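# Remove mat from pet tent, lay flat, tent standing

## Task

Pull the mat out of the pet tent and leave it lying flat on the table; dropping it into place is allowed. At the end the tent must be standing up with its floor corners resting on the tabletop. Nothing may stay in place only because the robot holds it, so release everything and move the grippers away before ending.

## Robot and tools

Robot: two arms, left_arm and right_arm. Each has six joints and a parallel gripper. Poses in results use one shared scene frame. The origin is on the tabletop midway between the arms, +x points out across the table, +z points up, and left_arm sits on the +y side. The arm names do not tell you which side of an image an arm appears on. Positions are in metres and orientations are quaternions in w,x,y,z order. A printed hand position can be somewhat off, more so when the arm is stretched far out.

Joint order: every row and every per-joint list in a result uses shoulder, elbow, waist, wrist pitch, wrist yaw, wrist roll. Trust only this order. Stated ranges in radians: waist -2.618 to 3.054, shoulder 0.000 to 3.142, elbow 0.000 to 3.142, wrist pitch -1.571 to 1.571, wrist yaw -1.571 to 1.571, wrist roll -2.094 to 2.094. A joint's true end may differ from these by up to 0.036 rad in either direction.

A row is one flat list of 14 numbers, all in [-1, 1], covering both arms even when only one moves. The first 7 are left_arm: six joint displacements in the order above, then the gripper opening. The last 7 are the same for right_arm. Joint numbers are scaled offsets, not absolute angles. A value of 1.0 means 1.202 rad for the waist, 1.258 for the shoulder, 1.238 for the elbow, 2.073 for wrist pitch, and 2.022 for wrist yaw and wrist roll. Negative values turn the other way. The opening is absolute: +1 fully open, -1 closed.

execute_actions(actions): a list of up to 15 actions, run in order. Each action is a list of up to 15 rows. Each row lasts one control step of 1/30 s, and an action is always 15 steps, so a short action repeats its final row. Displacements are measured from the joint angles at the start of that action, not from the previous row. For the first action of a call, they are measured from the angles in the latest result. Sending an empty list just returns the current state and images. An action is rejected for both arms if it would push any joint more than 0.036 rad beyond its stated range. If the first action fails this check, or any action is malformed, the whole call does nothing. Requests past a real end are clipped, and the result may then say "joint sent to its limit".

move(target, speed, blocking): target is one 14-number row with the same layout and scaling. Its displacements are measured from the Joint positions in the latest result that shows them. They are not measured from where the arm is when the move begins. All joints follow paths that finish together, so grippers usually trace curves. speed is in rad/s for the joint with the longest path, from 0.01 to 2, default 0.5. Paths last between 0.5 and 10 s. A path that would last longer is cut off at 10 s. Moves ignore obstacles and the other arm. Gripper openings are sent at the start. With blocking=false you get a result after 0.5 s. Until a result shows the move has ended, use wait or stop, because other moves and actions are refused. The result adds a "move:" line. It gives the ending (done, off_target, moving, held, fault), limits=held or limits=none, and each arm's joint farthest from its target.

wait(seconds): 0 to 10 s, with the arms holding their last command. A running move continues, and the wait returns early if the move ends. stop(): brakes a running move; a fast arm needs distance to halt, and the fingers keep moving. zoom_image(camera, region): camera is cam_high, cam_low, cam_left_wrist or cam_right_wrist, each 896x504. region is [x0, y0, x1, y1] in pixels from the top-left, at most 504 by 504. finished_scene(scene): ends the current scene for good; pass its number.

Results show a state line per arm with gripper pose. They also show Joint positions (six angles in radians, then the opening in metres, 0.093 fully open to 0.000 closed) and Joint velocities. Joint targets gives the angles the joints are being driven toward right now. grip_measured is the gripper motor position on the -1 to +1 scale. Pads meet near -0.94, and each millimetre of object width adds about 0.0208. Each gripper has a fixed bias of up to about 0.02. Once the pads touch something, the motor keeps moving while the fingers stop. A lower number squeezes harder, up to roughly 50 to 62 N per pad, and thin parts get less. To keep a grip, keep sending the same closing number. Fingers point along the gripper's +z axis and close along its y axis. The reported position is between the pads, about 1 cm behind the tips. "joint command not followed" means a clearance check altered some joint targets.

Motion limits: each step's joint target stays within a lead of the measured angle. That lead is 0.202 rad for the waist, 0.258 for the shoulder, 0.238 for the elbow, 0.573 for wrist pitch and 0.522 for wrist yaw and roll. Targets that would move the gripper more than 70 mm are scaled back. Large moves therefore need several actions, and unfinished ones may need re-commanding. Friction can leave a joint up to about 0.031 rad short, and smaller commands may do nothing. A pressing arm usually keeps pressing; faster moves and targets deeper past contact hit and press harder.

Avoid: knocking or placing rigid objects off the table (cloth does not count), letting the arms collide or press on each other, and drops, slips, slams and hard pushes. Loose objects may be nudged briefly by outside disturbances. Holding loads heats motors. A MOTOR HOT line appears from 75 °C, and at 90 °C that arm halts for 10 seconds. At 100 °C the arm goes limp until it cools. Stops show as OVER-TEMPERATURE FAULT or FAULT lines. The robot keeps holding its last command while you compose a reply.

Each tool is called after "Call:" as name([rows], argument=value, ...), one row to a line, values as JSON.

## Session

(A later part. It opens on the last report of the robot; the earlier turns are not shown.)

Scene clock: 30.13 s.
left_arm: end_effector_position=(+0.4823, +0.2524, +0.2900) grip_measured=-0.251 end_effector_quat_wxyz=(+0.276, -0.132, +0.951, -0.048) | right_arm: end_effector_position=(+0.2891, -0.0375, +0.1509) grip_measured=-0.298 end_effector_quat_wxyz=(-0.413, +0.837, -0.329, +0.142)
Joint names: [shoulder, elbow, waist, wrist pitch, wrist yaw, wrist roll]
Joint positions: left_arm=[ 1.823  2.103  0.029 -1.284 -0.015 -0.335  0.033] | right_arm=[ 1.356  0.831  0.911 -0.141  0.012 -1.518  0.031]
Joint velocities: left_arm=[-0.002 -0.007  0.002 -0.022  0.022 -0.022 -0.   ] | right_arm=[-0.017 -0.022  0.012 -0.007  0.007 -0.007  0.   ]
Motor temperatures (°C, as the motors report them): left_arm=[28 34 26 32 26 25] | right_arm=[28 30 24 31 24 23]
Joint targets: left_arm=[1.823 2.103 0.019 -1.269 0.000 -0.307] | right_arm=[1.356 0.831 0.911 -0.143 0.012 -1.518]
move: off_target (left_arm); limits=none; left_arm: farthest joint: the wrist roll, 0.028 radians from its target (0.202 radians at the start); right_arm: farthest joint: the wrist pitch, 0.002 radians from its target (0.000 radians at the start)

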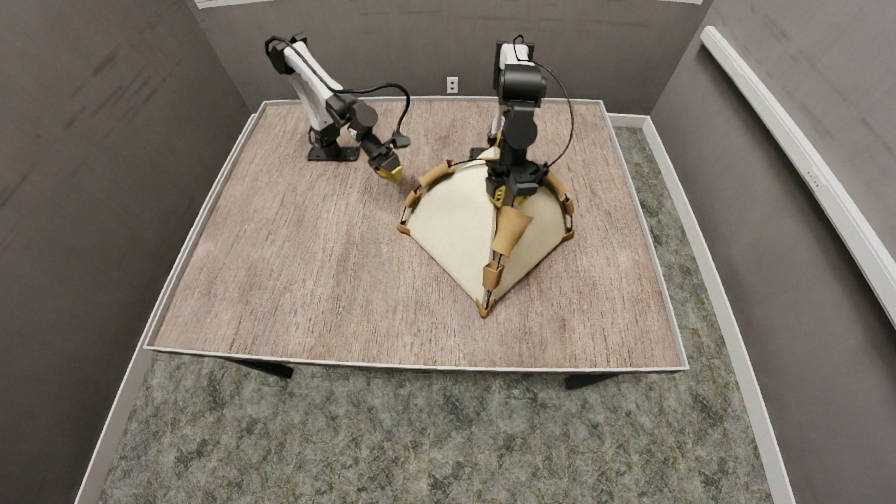

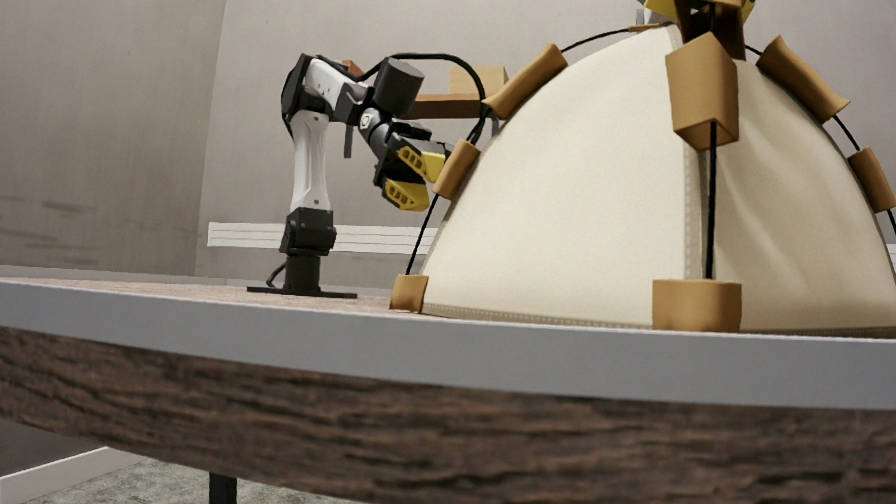

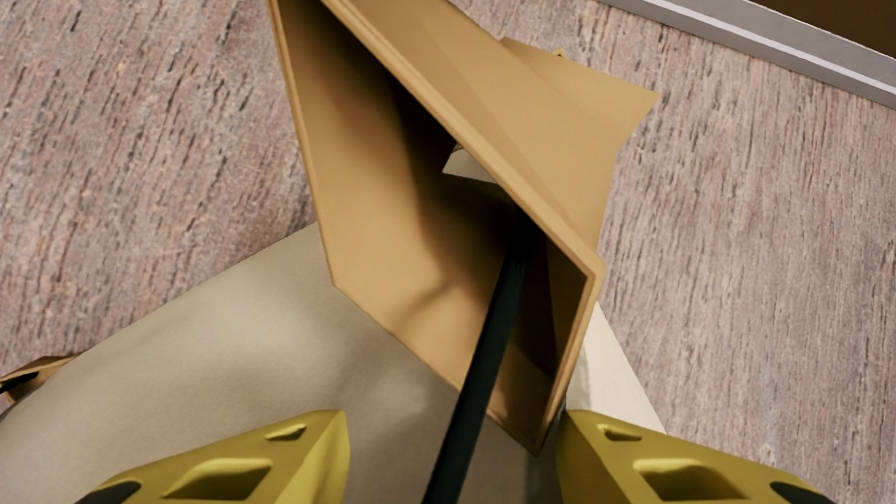

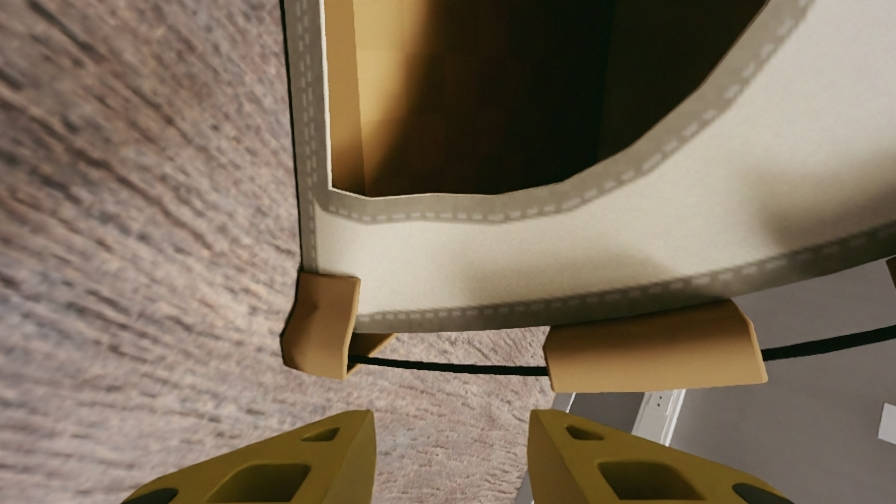

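Call:
move(target=[0,0,0,0,0,-0.17,-1,0,0,0.07,0,0,0,-0.3], speed=0.2)

Call:
move(target=[0,0,0,0,0,0,-1,0.4,0.45,0,-0.26,0,0,-0.3], speed=0.4)

Scene clock: 35.80 s.
left_arm: end_effector_position=(+0.4805, +0.2521, +0.2889) grip_measured=-0.250 end_effector_quat_wxyz=(+0.260, -0.281, +0.919, -0.091) | right_arm: end_effector_position=(+0.2656, -0.0189, +0.1513) grip_measured=-0.298 end_effector_quat_wxyz=(-0.420, +0.848, -0.297, +0.127)
Joint names: [shoulder, elbow, waist, wrist pitch, wrist yaw, wrist roll]
Joint positions: left_arm=[ 1.823  2.103  0.029 -1.292 -0.012 -0.651  0.033] | right_arm=[ 1.356  0.831  0.987 -0.139  0.012 -1.518  0.031]
Joint velocities: left_arm=[-0.007 -0.007 -0.012  0.051 -0.051 -0.051 -0.   ] | right_arm=[-0.017  0.012  0.007  0.037 -0.022 -0.051 -0.   ]
Motor temperatures (°C, as the motors report them): left_arm=[29 34 26 33 26 25] | right_arm=[29 31 24 31 24 23]
Joint targets: left_arm=[1.823 2.103 0.029 -1.283 -0.015 -0.679] | right_arm=[1.356 0.831 0.995 -0.141 0.012 -1.518]
move: off_target (left_arm); limits=none; left_arm: farthest joint: the wrist roll, 0.028 radians from its target (0.344 radians at the start); right_arm: farthest joint: the waist, 0.009 radians from its target (0.084 radians at the start)

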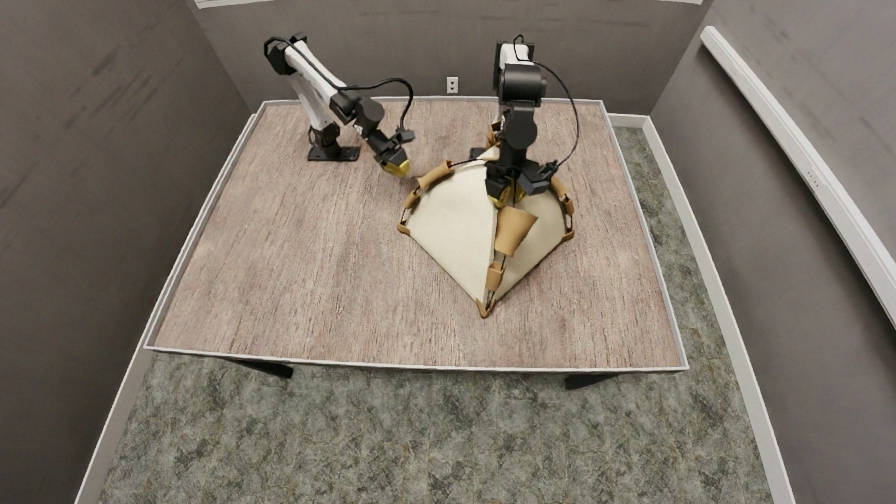

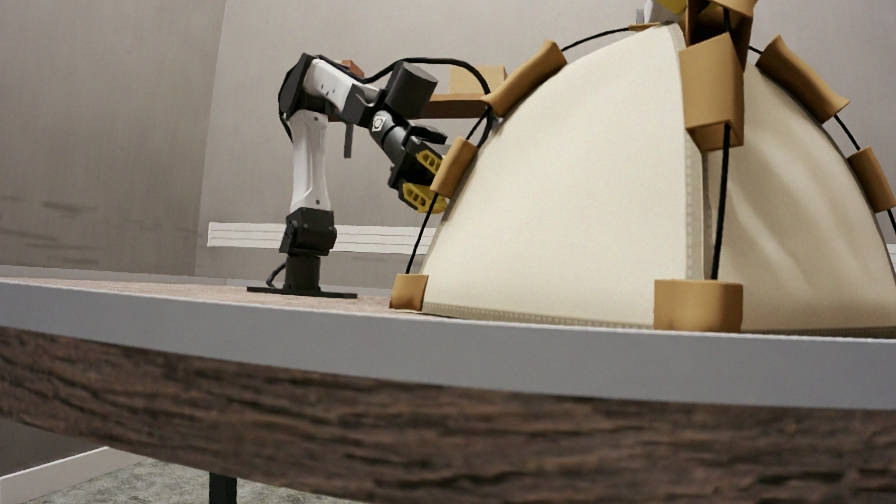

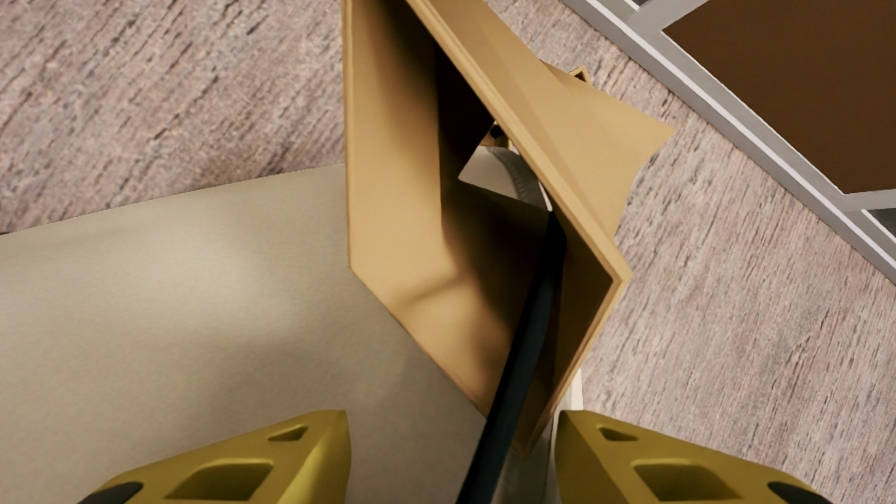

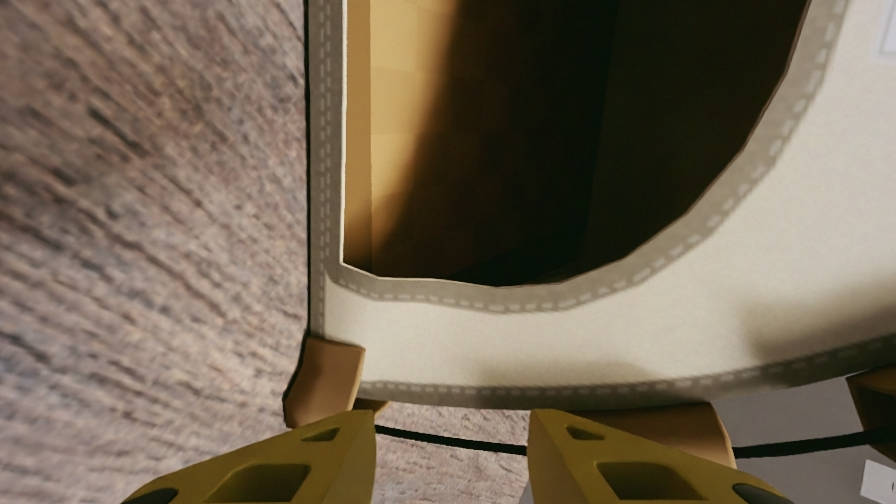

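Scene clock: 37.93 s.
left_arm: end_effector_position=(+0.4802, +0.2519, +0.2887) grip_measured=-0.250 end_effector_quat_wxyz=(+0.260, -0.276, +0.921, -0.090) | right_arm: end_effector_position=(+0.2908, +0.0168, +0.0933) grip_measured=-0.298 end_effector_quat_wxyz=(-0.212, +0.921, -0.321, +0.067)
Joint names: [shoulder, elbow, waist, wrist pitch, wrist yaw, wrist roll]
Joint positions: left_arm=[ 1.823  2.103  0.029 -1.294 -0.011 -0.641  0.033] | right_arm=[ 1.838  1.373  0.987 -0.658  0.012 -1.518  0.031]
Joint velocities: left_arm=[-0.007  0.002 -0.002 -0.007  0.007  0.037 -0.001] | right_arm=[ 0.007  0.007  0.002 -0.022 -0.022 -0.007  0.   ]
Motor temperatures (°C, as the motors report them): left_arm=[29 34 26 33 26 25] | right_arm=[29 31 24 31 24 23]
Joint targets: left_arm=[1.823 2.103 0.029 -1.293 -0.012 -0.651] | right_arm=[1.859 1.388 0.987 -0.678 0.012 -1.518]
move: off_target (right_arm); limits=none; left_arm: farthest joint: the wrist roll, 0.010 radians from its target (0.000 radians at the start); right_arm: farthest joint: the shoulder, 0.021 radians from its target (0.503 radians at the start)

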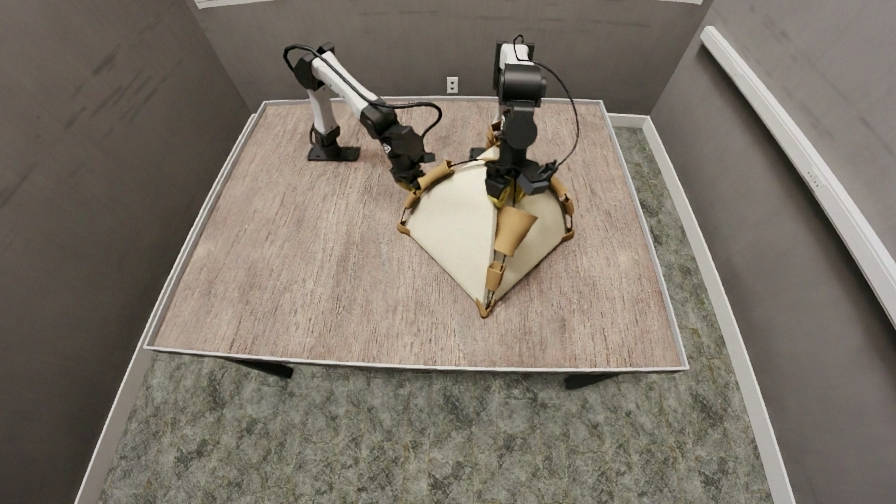

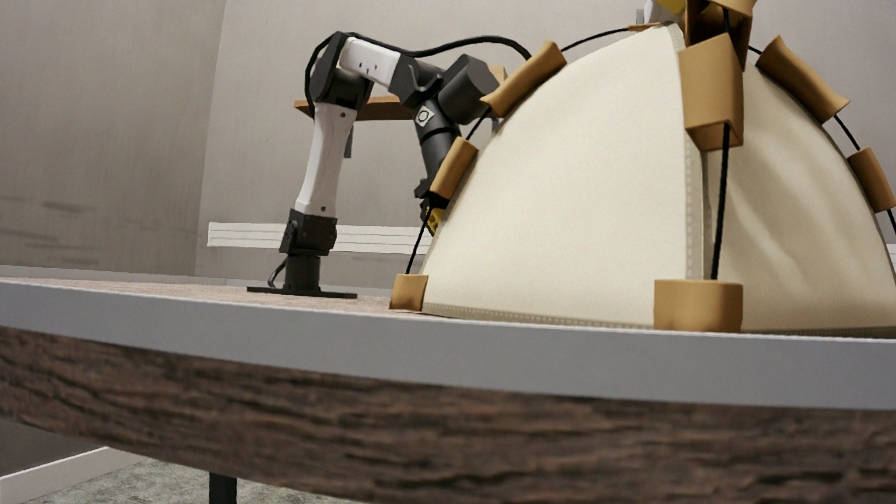

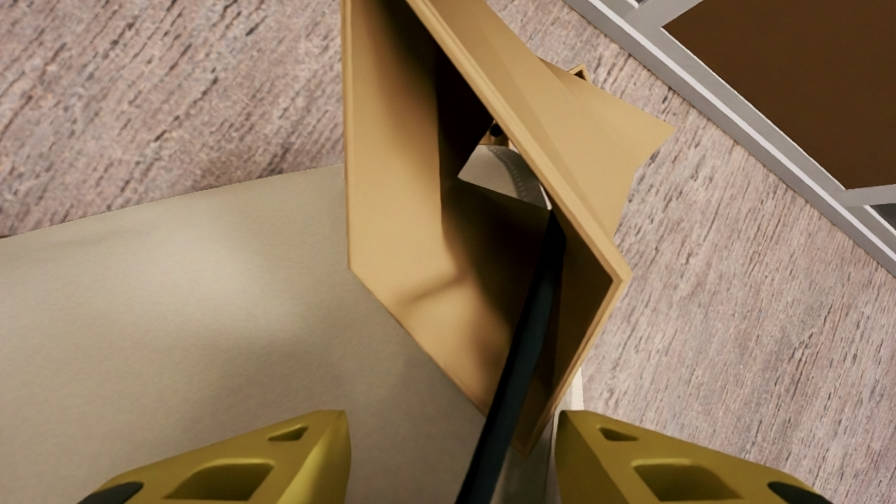

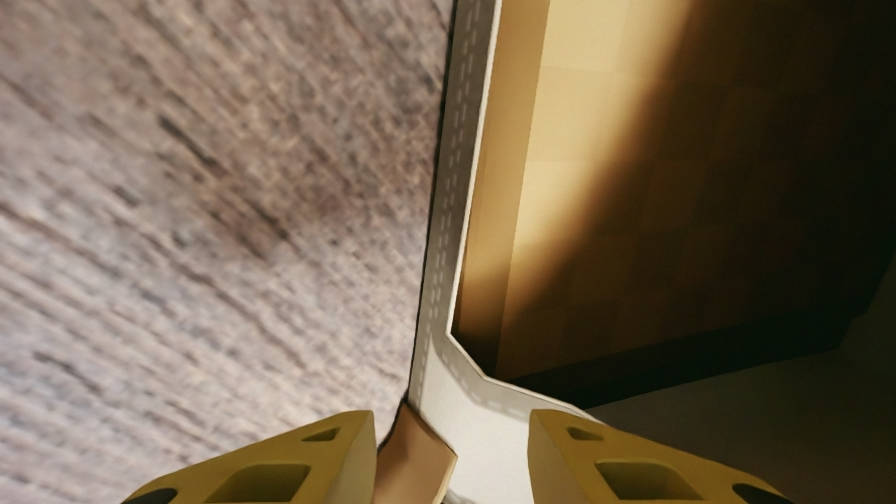

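Call:
move(target=[0,0,0,0,0,-0.15,-1,0,0,0.03,0,0,0,-0.3], speed=0.25)

Call:
move(target=[0,0,0,0,0,0,-1,0.22,0.205,0,0,0,0,-0.3], speed=0.25)

Scene clock: 42.73 s.
left_arm: end_effector_position=(+0.4795, +0.2483, +0.2884) grip_measured=-0.250 end_effector_quat_wxyz=(+0.240, -0.394, +0.877, -0.132) | right_arm: end_effector_position=(+0.2805, +0.0238, +0.0933) grip_measured=-0.298 end_effector_quat_wxyz=(-0.212, +0.925, -0.308, +0.064)
Joint names: [shoulder, elbow, waist, wrist pitch, wrist yaw, wrist roll]
Joint positions: left_arm=[ 1.823  2.103  0.029 -1.296  0.011 -0.91   0.033] | right_arm=[ 1.838  1.373  1.015 -0.658  0.012 -1.518  0.031]
Joint velocities: left_arm=[-0.007  0.007  0.002 -0.007 -0.037 -0.051 -0.001] | right_arm=[ 0.007  0.022  0.007  0.022 -0.022 -0.051  0.   ]
Motor temperatures (°C, as the motors report them): left_arm=[30 34 26 33 26 25] | right_arm=[30 31 24 30 24 23]
Joint targets: left_arm=[1.823 2.103 0.029 -1.294 -0.011 -0.944] | right_arm=[1.838 1.373 1.023 -0.658 0.012 -1.518]
move: off_target (left_arm); limits=none; left_arm: farthest joint: the wrist roll, 0.034 radians from its target (0.303 radians at the start); right_arm: farthest joint: the waist, 0.008 radians from its target (0.037 radians at the start)

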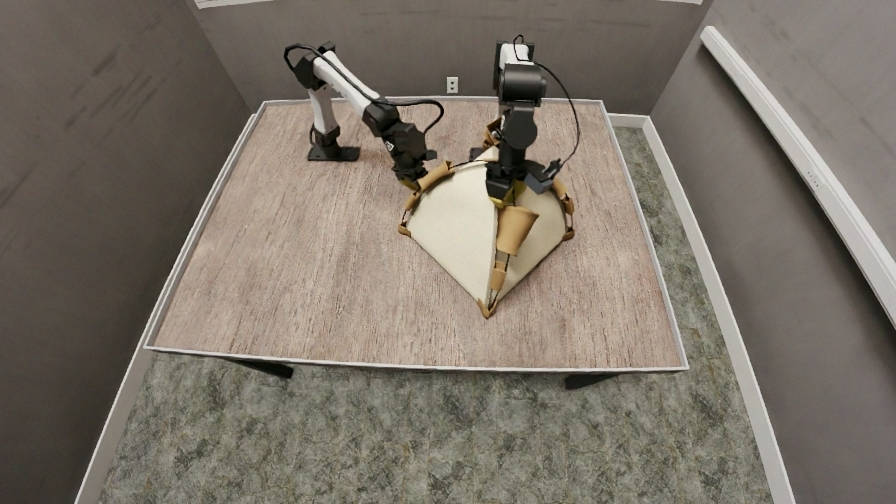

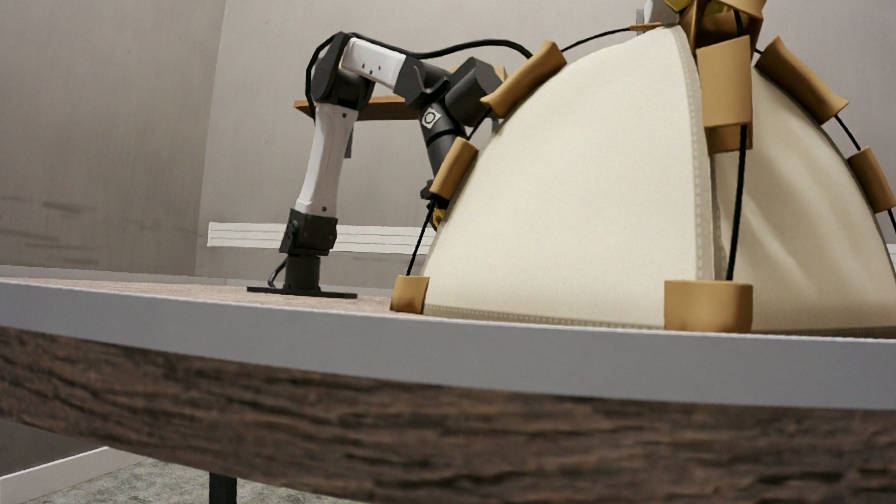

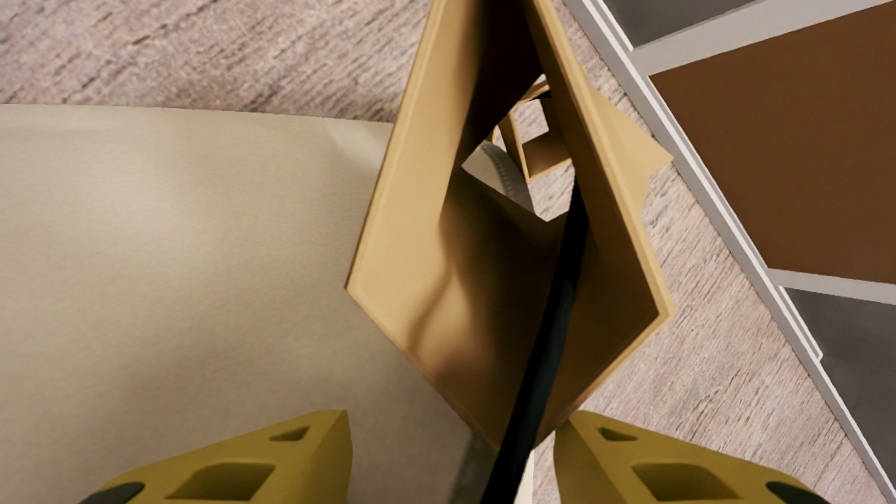

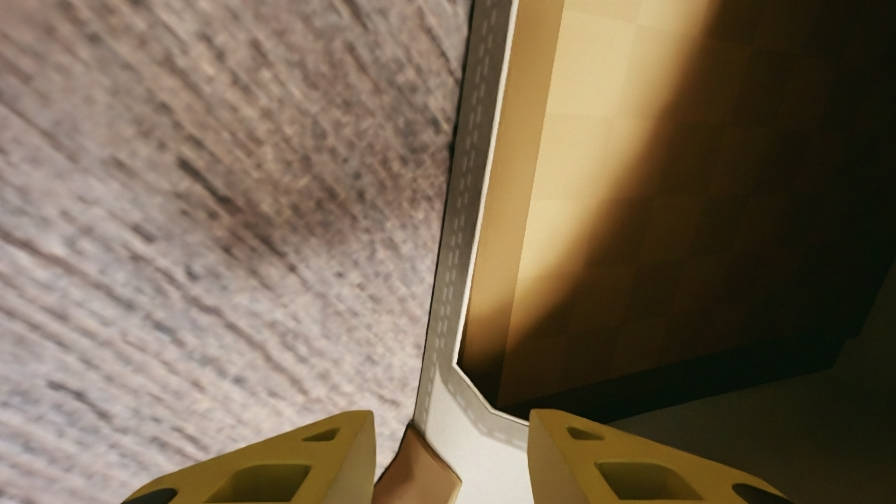

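Scene clock: 44.20 s.
left_arm: end_effector_position=(+0.4793, +0.2458, +0.2884) grip_measured=-0.250 end_effector_quat_wxyz=(+0.237, -0.386, +0.881, -0.137) | right_arm: end_effector_position=(+0.3128, +0.0724, +0.0626) grip_measured=-0.298 end_effector_quat_wxyz=(-0.207, +0.926, -0.308, +0.063)
Joint names: [shoulder, elbow, waist, wrist pitch, wrist yaw, wrist roll]
Joint positions: left_arm=[ 1.823  2.103  0.029 -1.296  0.026 -0.896  0.033] | right_arm=[ 2.092  1.611  1.015 -0.654  0.012 -1.518  0.031]
Joint velocities: left_arm=[-0.002 -0.002  0.012 -0.081  0.022 -0.022 -0.001] | right_arm=[-0.002 -0.007 -0.002  0.037  0.007  0.022  0.   ]
Motor temperatures (°C, as the motors report them): left_arm=[30 34 26 33 26 25] | right_arm=[30 32 24 30 24 23]
Joint targets: left_arm=[1.823 2.103 0.029 -1.296 0.011 -0.910] | right_arm=[2.114 1.626 1.015 -0.658 0.012 -1.518]
move: off_target (right_arm); limits=none; left_arm: farthest joint: the wrist yaw, 0.015 radians from its target (0.000 radians at the start); right_arm: farthest joint: the shoulder, 0.023 radians from its target (0.277 radians at the start)

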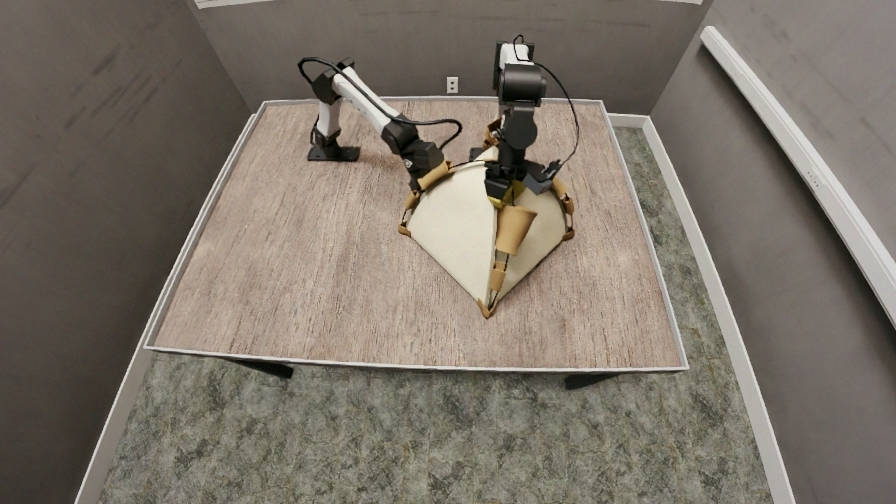

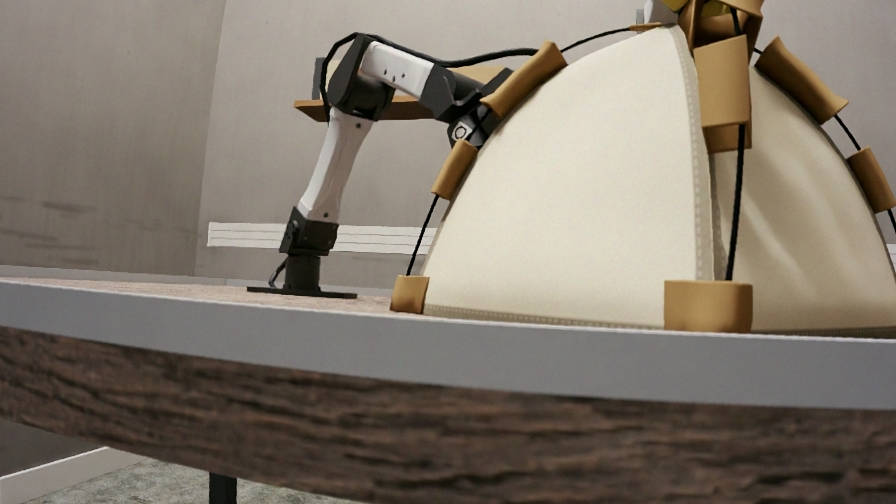

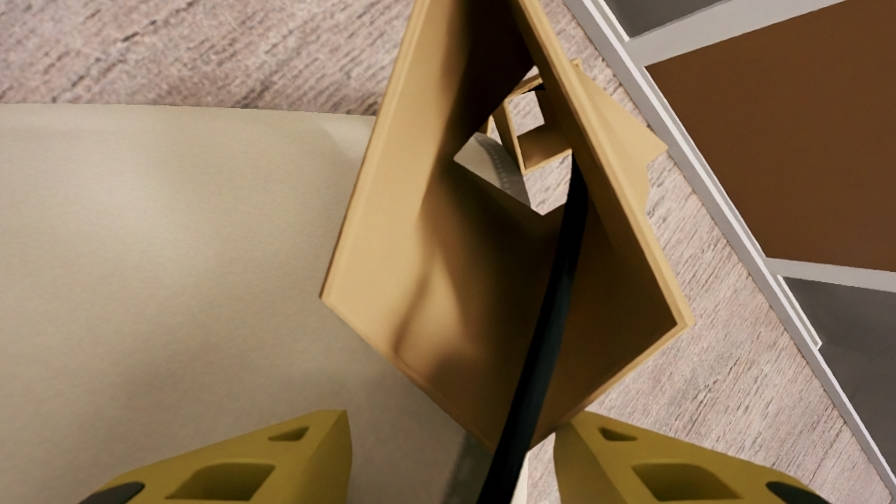

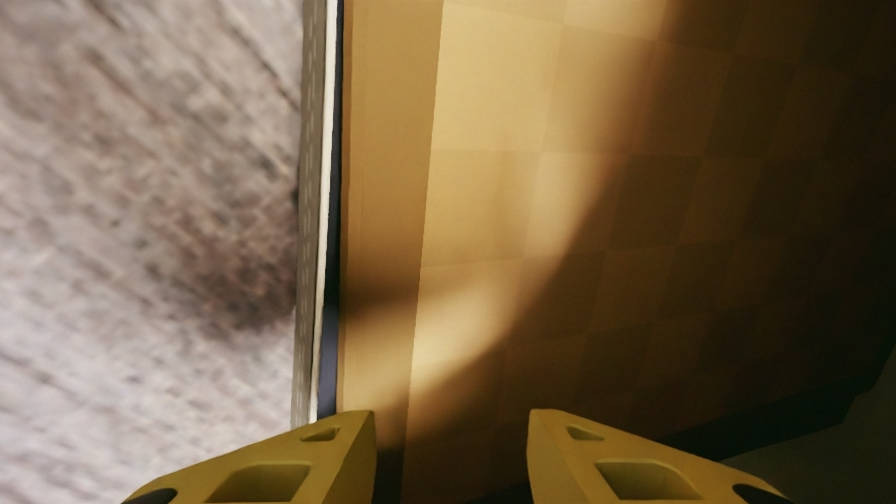

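Call:
move(target=[0,0,0,0,0,0,-1,0.045,0,0,0.05,0,0,-0.3], speed=0.15)

Call:
move(target=[0,0,0,0,0,0,-1,0.06,0,0,0,0,0,-0.3], speed=0.12)

Scene clock: 47.87 s.
left_arm: end_effector_position=(+0.4791, +0.2439, +0.2885) grip_measured=-0.250 end_effector_quat_wxyz=(+0.235, -0.380, +0.884, -0.141) | right_arm: end_effector_position=(+0.3237, +0.0888, +0.0569) grip_measured=-0.298 end_effector_quat_wxyz=(-0.238, +0.919, -0.306, +0.071)
Joint names: [shoulder, elbow, waist, wrist pitch, wrist yaw, wrist roll]
Joint positions: left_arm=[ 1.823  2.103  0.029 -1.296  0.037 -0.885  0.033] | right_arm=[ 2.126  1.611  1.015 -0.555  0.012 -1.518  0.031]
Joint velocities: left_arm=[-0.002  0.002  0.002 -0.022 -0.007  0.007 -0.   ] | right_arm=[-0.002 -0.002  0.012 -0.051 -0.007 -0.022  0.   ]
Motor temperatures (°C, as the motors report them): left_arm=[31 35 26 33 26 25] | right_arm=[31 32 24 30 24 23]
Joint targets: left_arm=[1.823 2.103 0.029 -1.296 0.026 -0.896] | right_arm=[2.149 1.611 1.015 -0.551 0.012 -1.518]
move: off_target (right_arm); limits=none; left_arm: farthest joint: the wrist yaw, 0.011 radians from its target (0.000 radians at the start); right_arm: farthest joint: the shoulder, 0.023 radians from its target (0.057 radians at the start)

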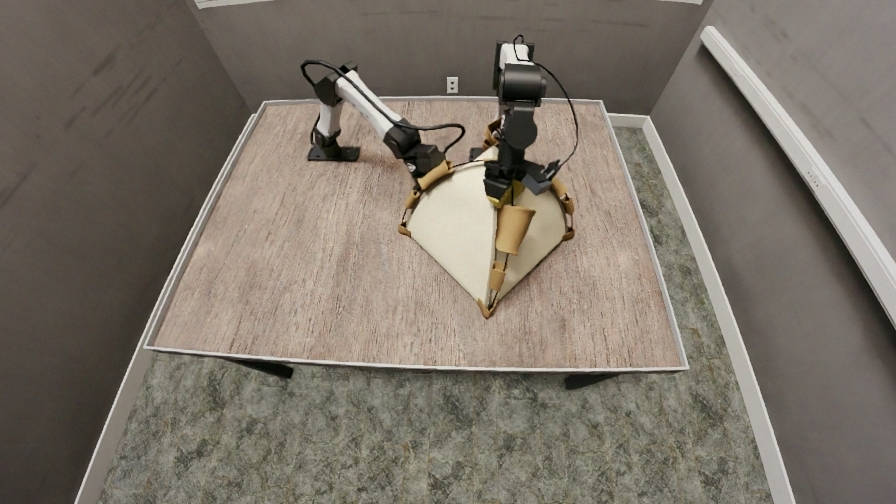

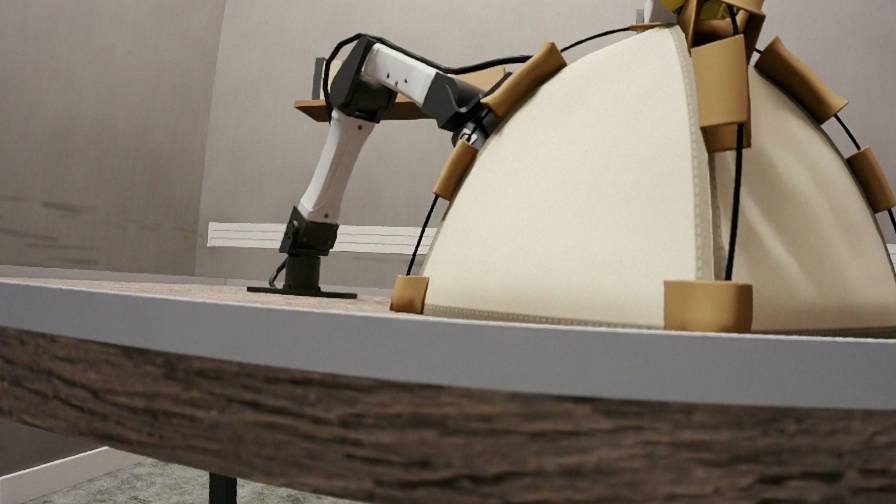

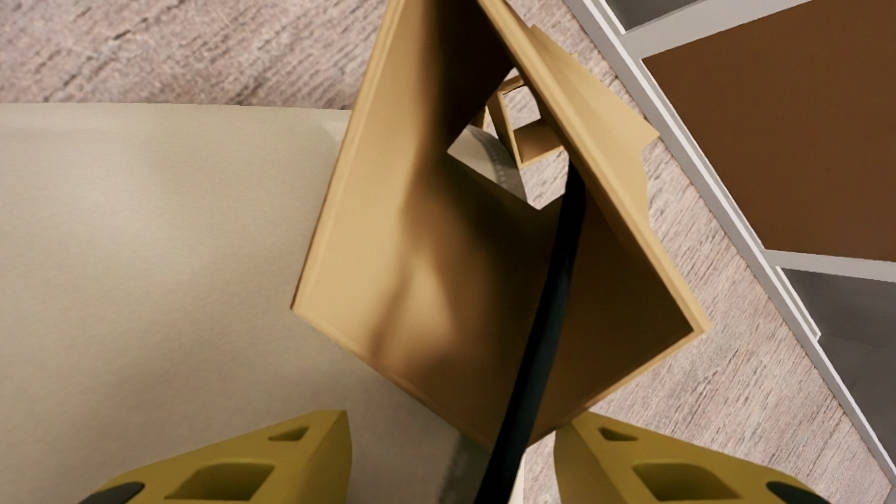

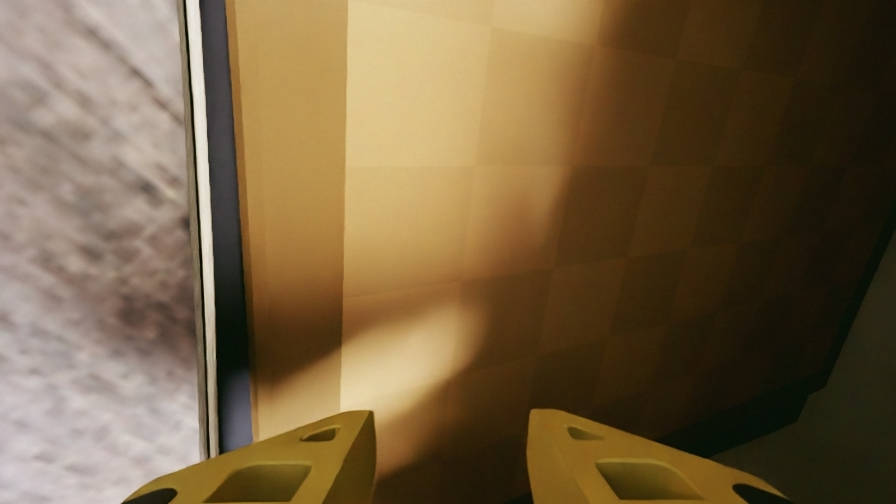

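Scene clock: 48.87 s.
left_arm: end_effector_position=(+0.4790, +0.2424, +0.2885) grip_measured=-0.250 end_effector_quat_wxyz=(+0.234, -0.374, +0.886, -0.143) | right_arm: end_effector_position=(+0.3223, +0.0867, +0.0320) grip_measured=-0.298 end_effector_quat_wxyz=(-0.216, +0.924, -0.307, +0.065)
Joint names: [shoulder, elbow, waist, wrist pitch, wrist yaw, wrist roll]
Joint positions: left_arm=[ 1.823  2.103  0.029 -1.296  0.046 -0.875  0.033] | right_arm=[ 2.177  1.611  1.015 -0.55   0.012 -1.518  0.031]
Joint velocities: left_arm=[ 0.002 -0.002 -0.022 -0.037 -0.037 -0.022 -0.   ] | right_arm=[-0.012 -0.002  0.007 -0.037 -0.081 -0.022 -0.001]
Motor temperatures (°C, as the motors report them): left_arm=[31 35 26 33 26 25] | right_arm=[31 32 24 30 24 23]
Joint targets: left_arm=[1.823 2.103 0.029 -1.296 0.037 -0.884] | right_arm=[2.201 1.611 1.015 -0.554 0.012 -1.518]
move: off_target (right_arm); limits=none; left_arm: farthest joint: the wrist roll, 0.010 radians from its target (0.000 radians at the start); right_arm: farthest joint: the shoulder, 0.024 radians from its target (0.076 radians at the start)

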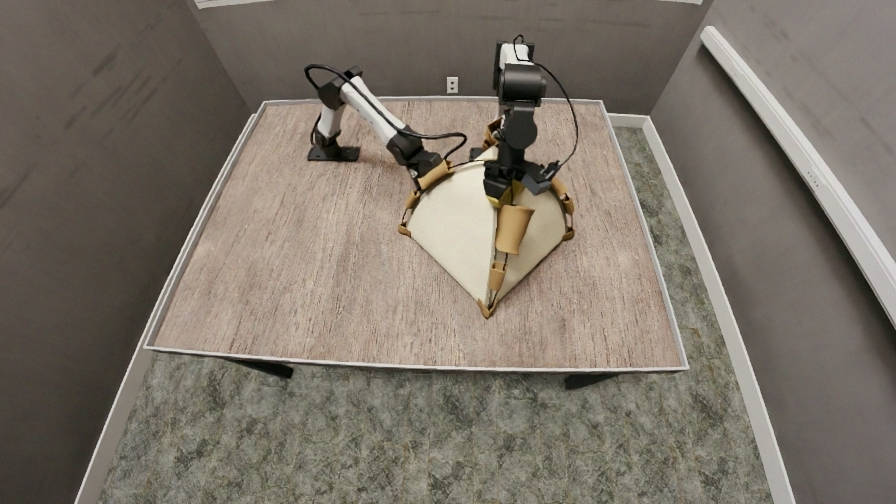

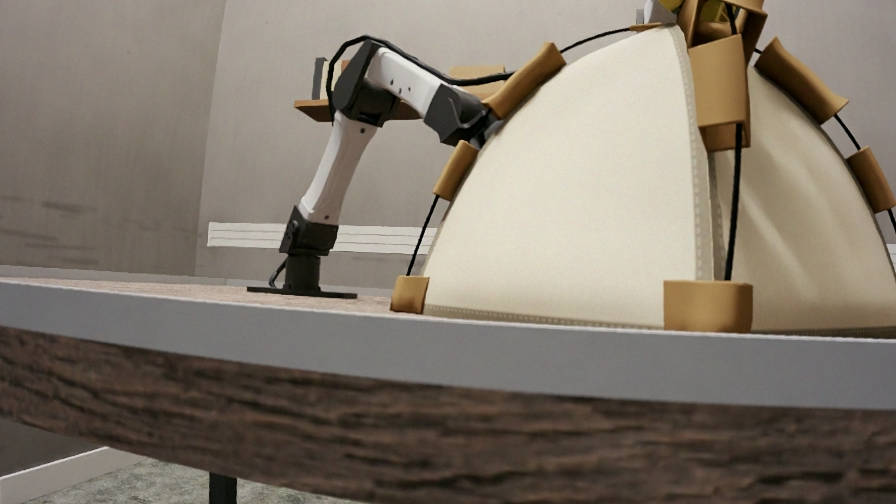

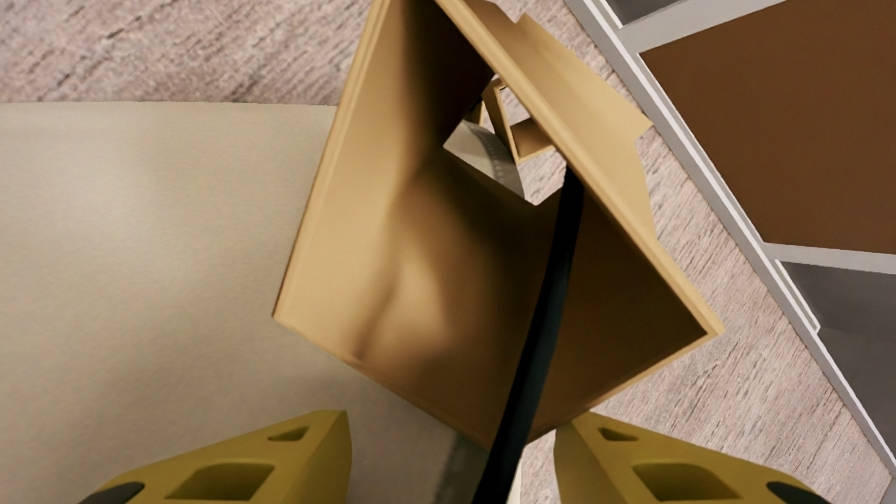

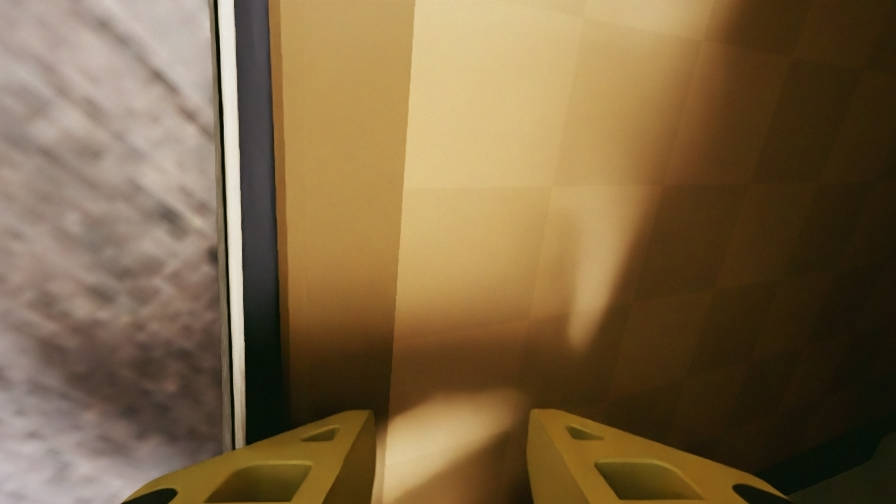

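Back ~2.3 cm via pitch (steeper helps).

Call:
move(target=[0,0,0,0,0,0,-1,-0.02,0,0,-0.06,0,0,-0.3], speed=0.12)

Scene clock: 51.87 s.
left_arm: end_effector_position=(+0.4789, +0.2413, +0.2886) grip_measured=-0.250 end_effector_quat_wxyz=(+0.233, -0.370, +0.887, -0.145) | right_arm: end_effector_position=(+0.3110, +0.0698, +0.0316) grip_measured=-0.298 end_effector_quat_wxyz=(-0.178, +0.932, -0.310, +0.055)
Joint names: [shoulder, elbow, waist, wrist pitch, wrist yaw, wrist roll]
Joint positions: left_arm=[ 1.823  2.103  0.029 -1.296  0.052 -0.867  0.033] | right_arm=[ 2.158  1.611  1.015 -0.649  0.012 -1.518  0.031]
Joint velocities: left_arm=[-0.002 -0.012 -0.007 -0.022 -0.051  0.007 -0.001] | right_arm=[-0.002 -0.007  0.007 -0.007  0.007  0.022 -0.001]
Motor temperatures (°C, as the motors report them): left_arm=[31 35 26 33 26 25] | right_arm=[32 32 24 30 24 23]
Joint targets: left_arm=[1.823 2.103 0.029 -1.296 0.046 -0.875] | right_arm=[2.152 1.611 1.015 -0.674 0.012 -1.518]
move: off_target (right_arm); limits=none; left_arm: farthest joint: the wrist roll, 0.008 radians from its target (0.000 radians at the start); right_arm: farthest joint: the wrist pitch, 0.026 radians from its target (0.124 radians at the start)

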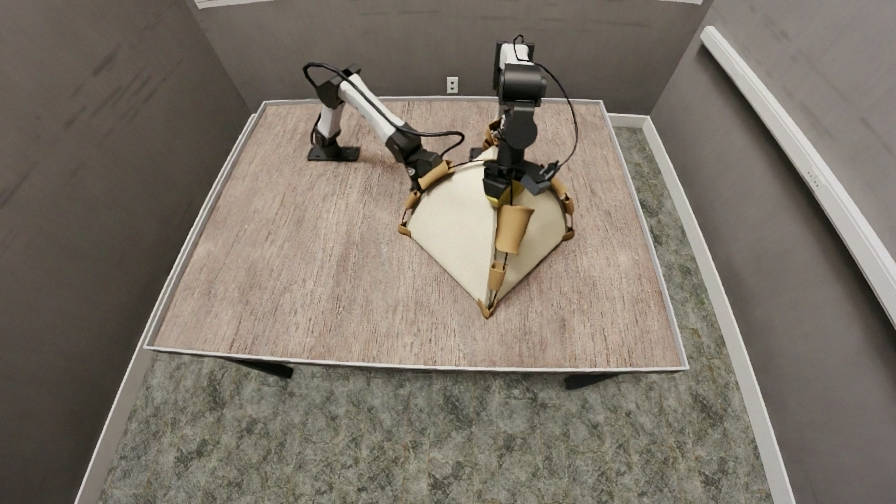

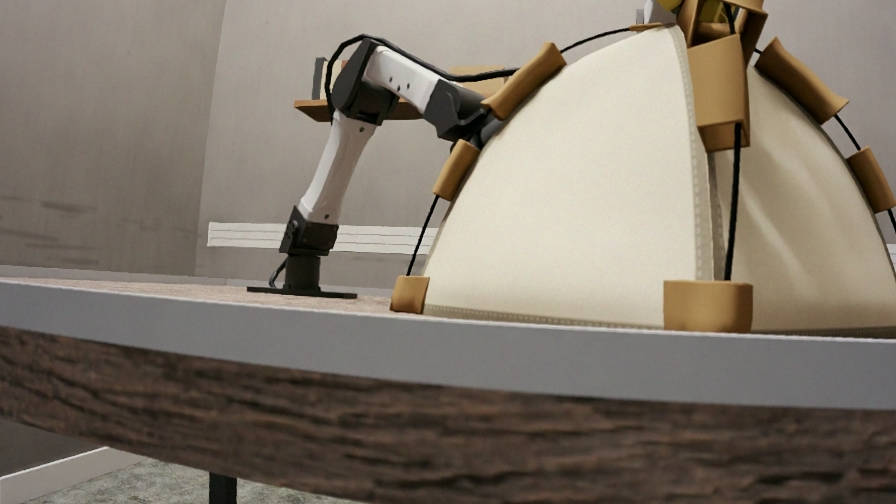

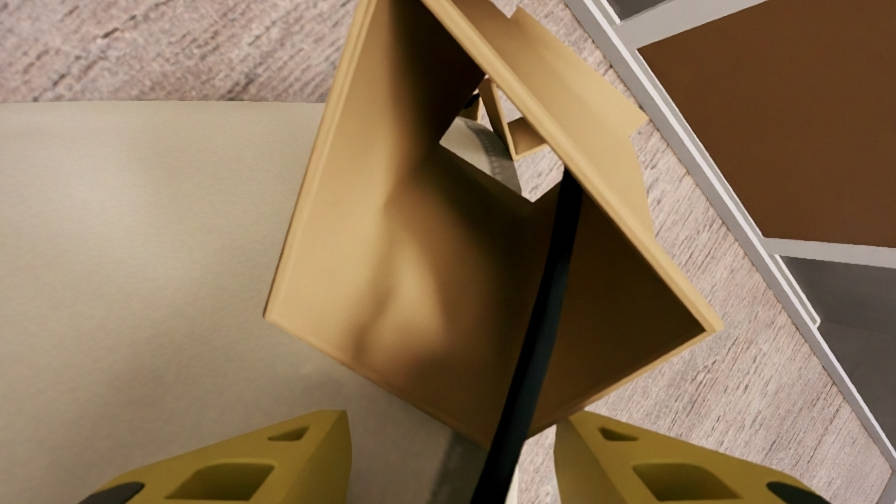

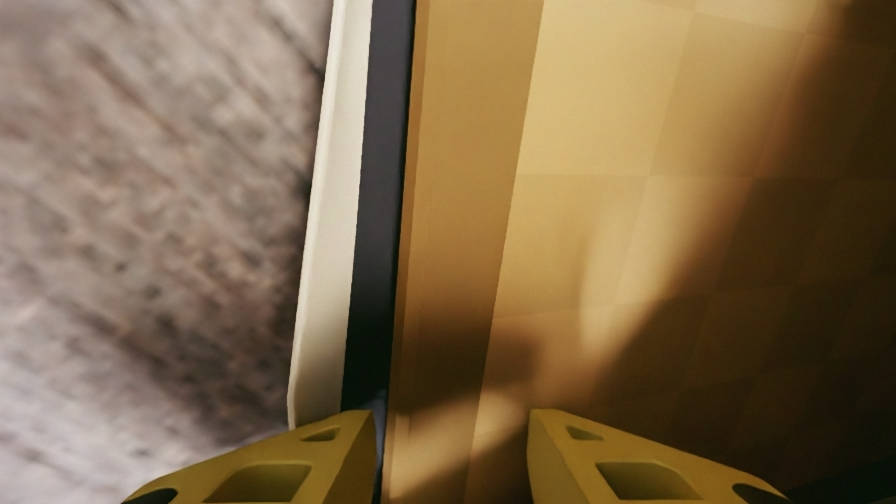

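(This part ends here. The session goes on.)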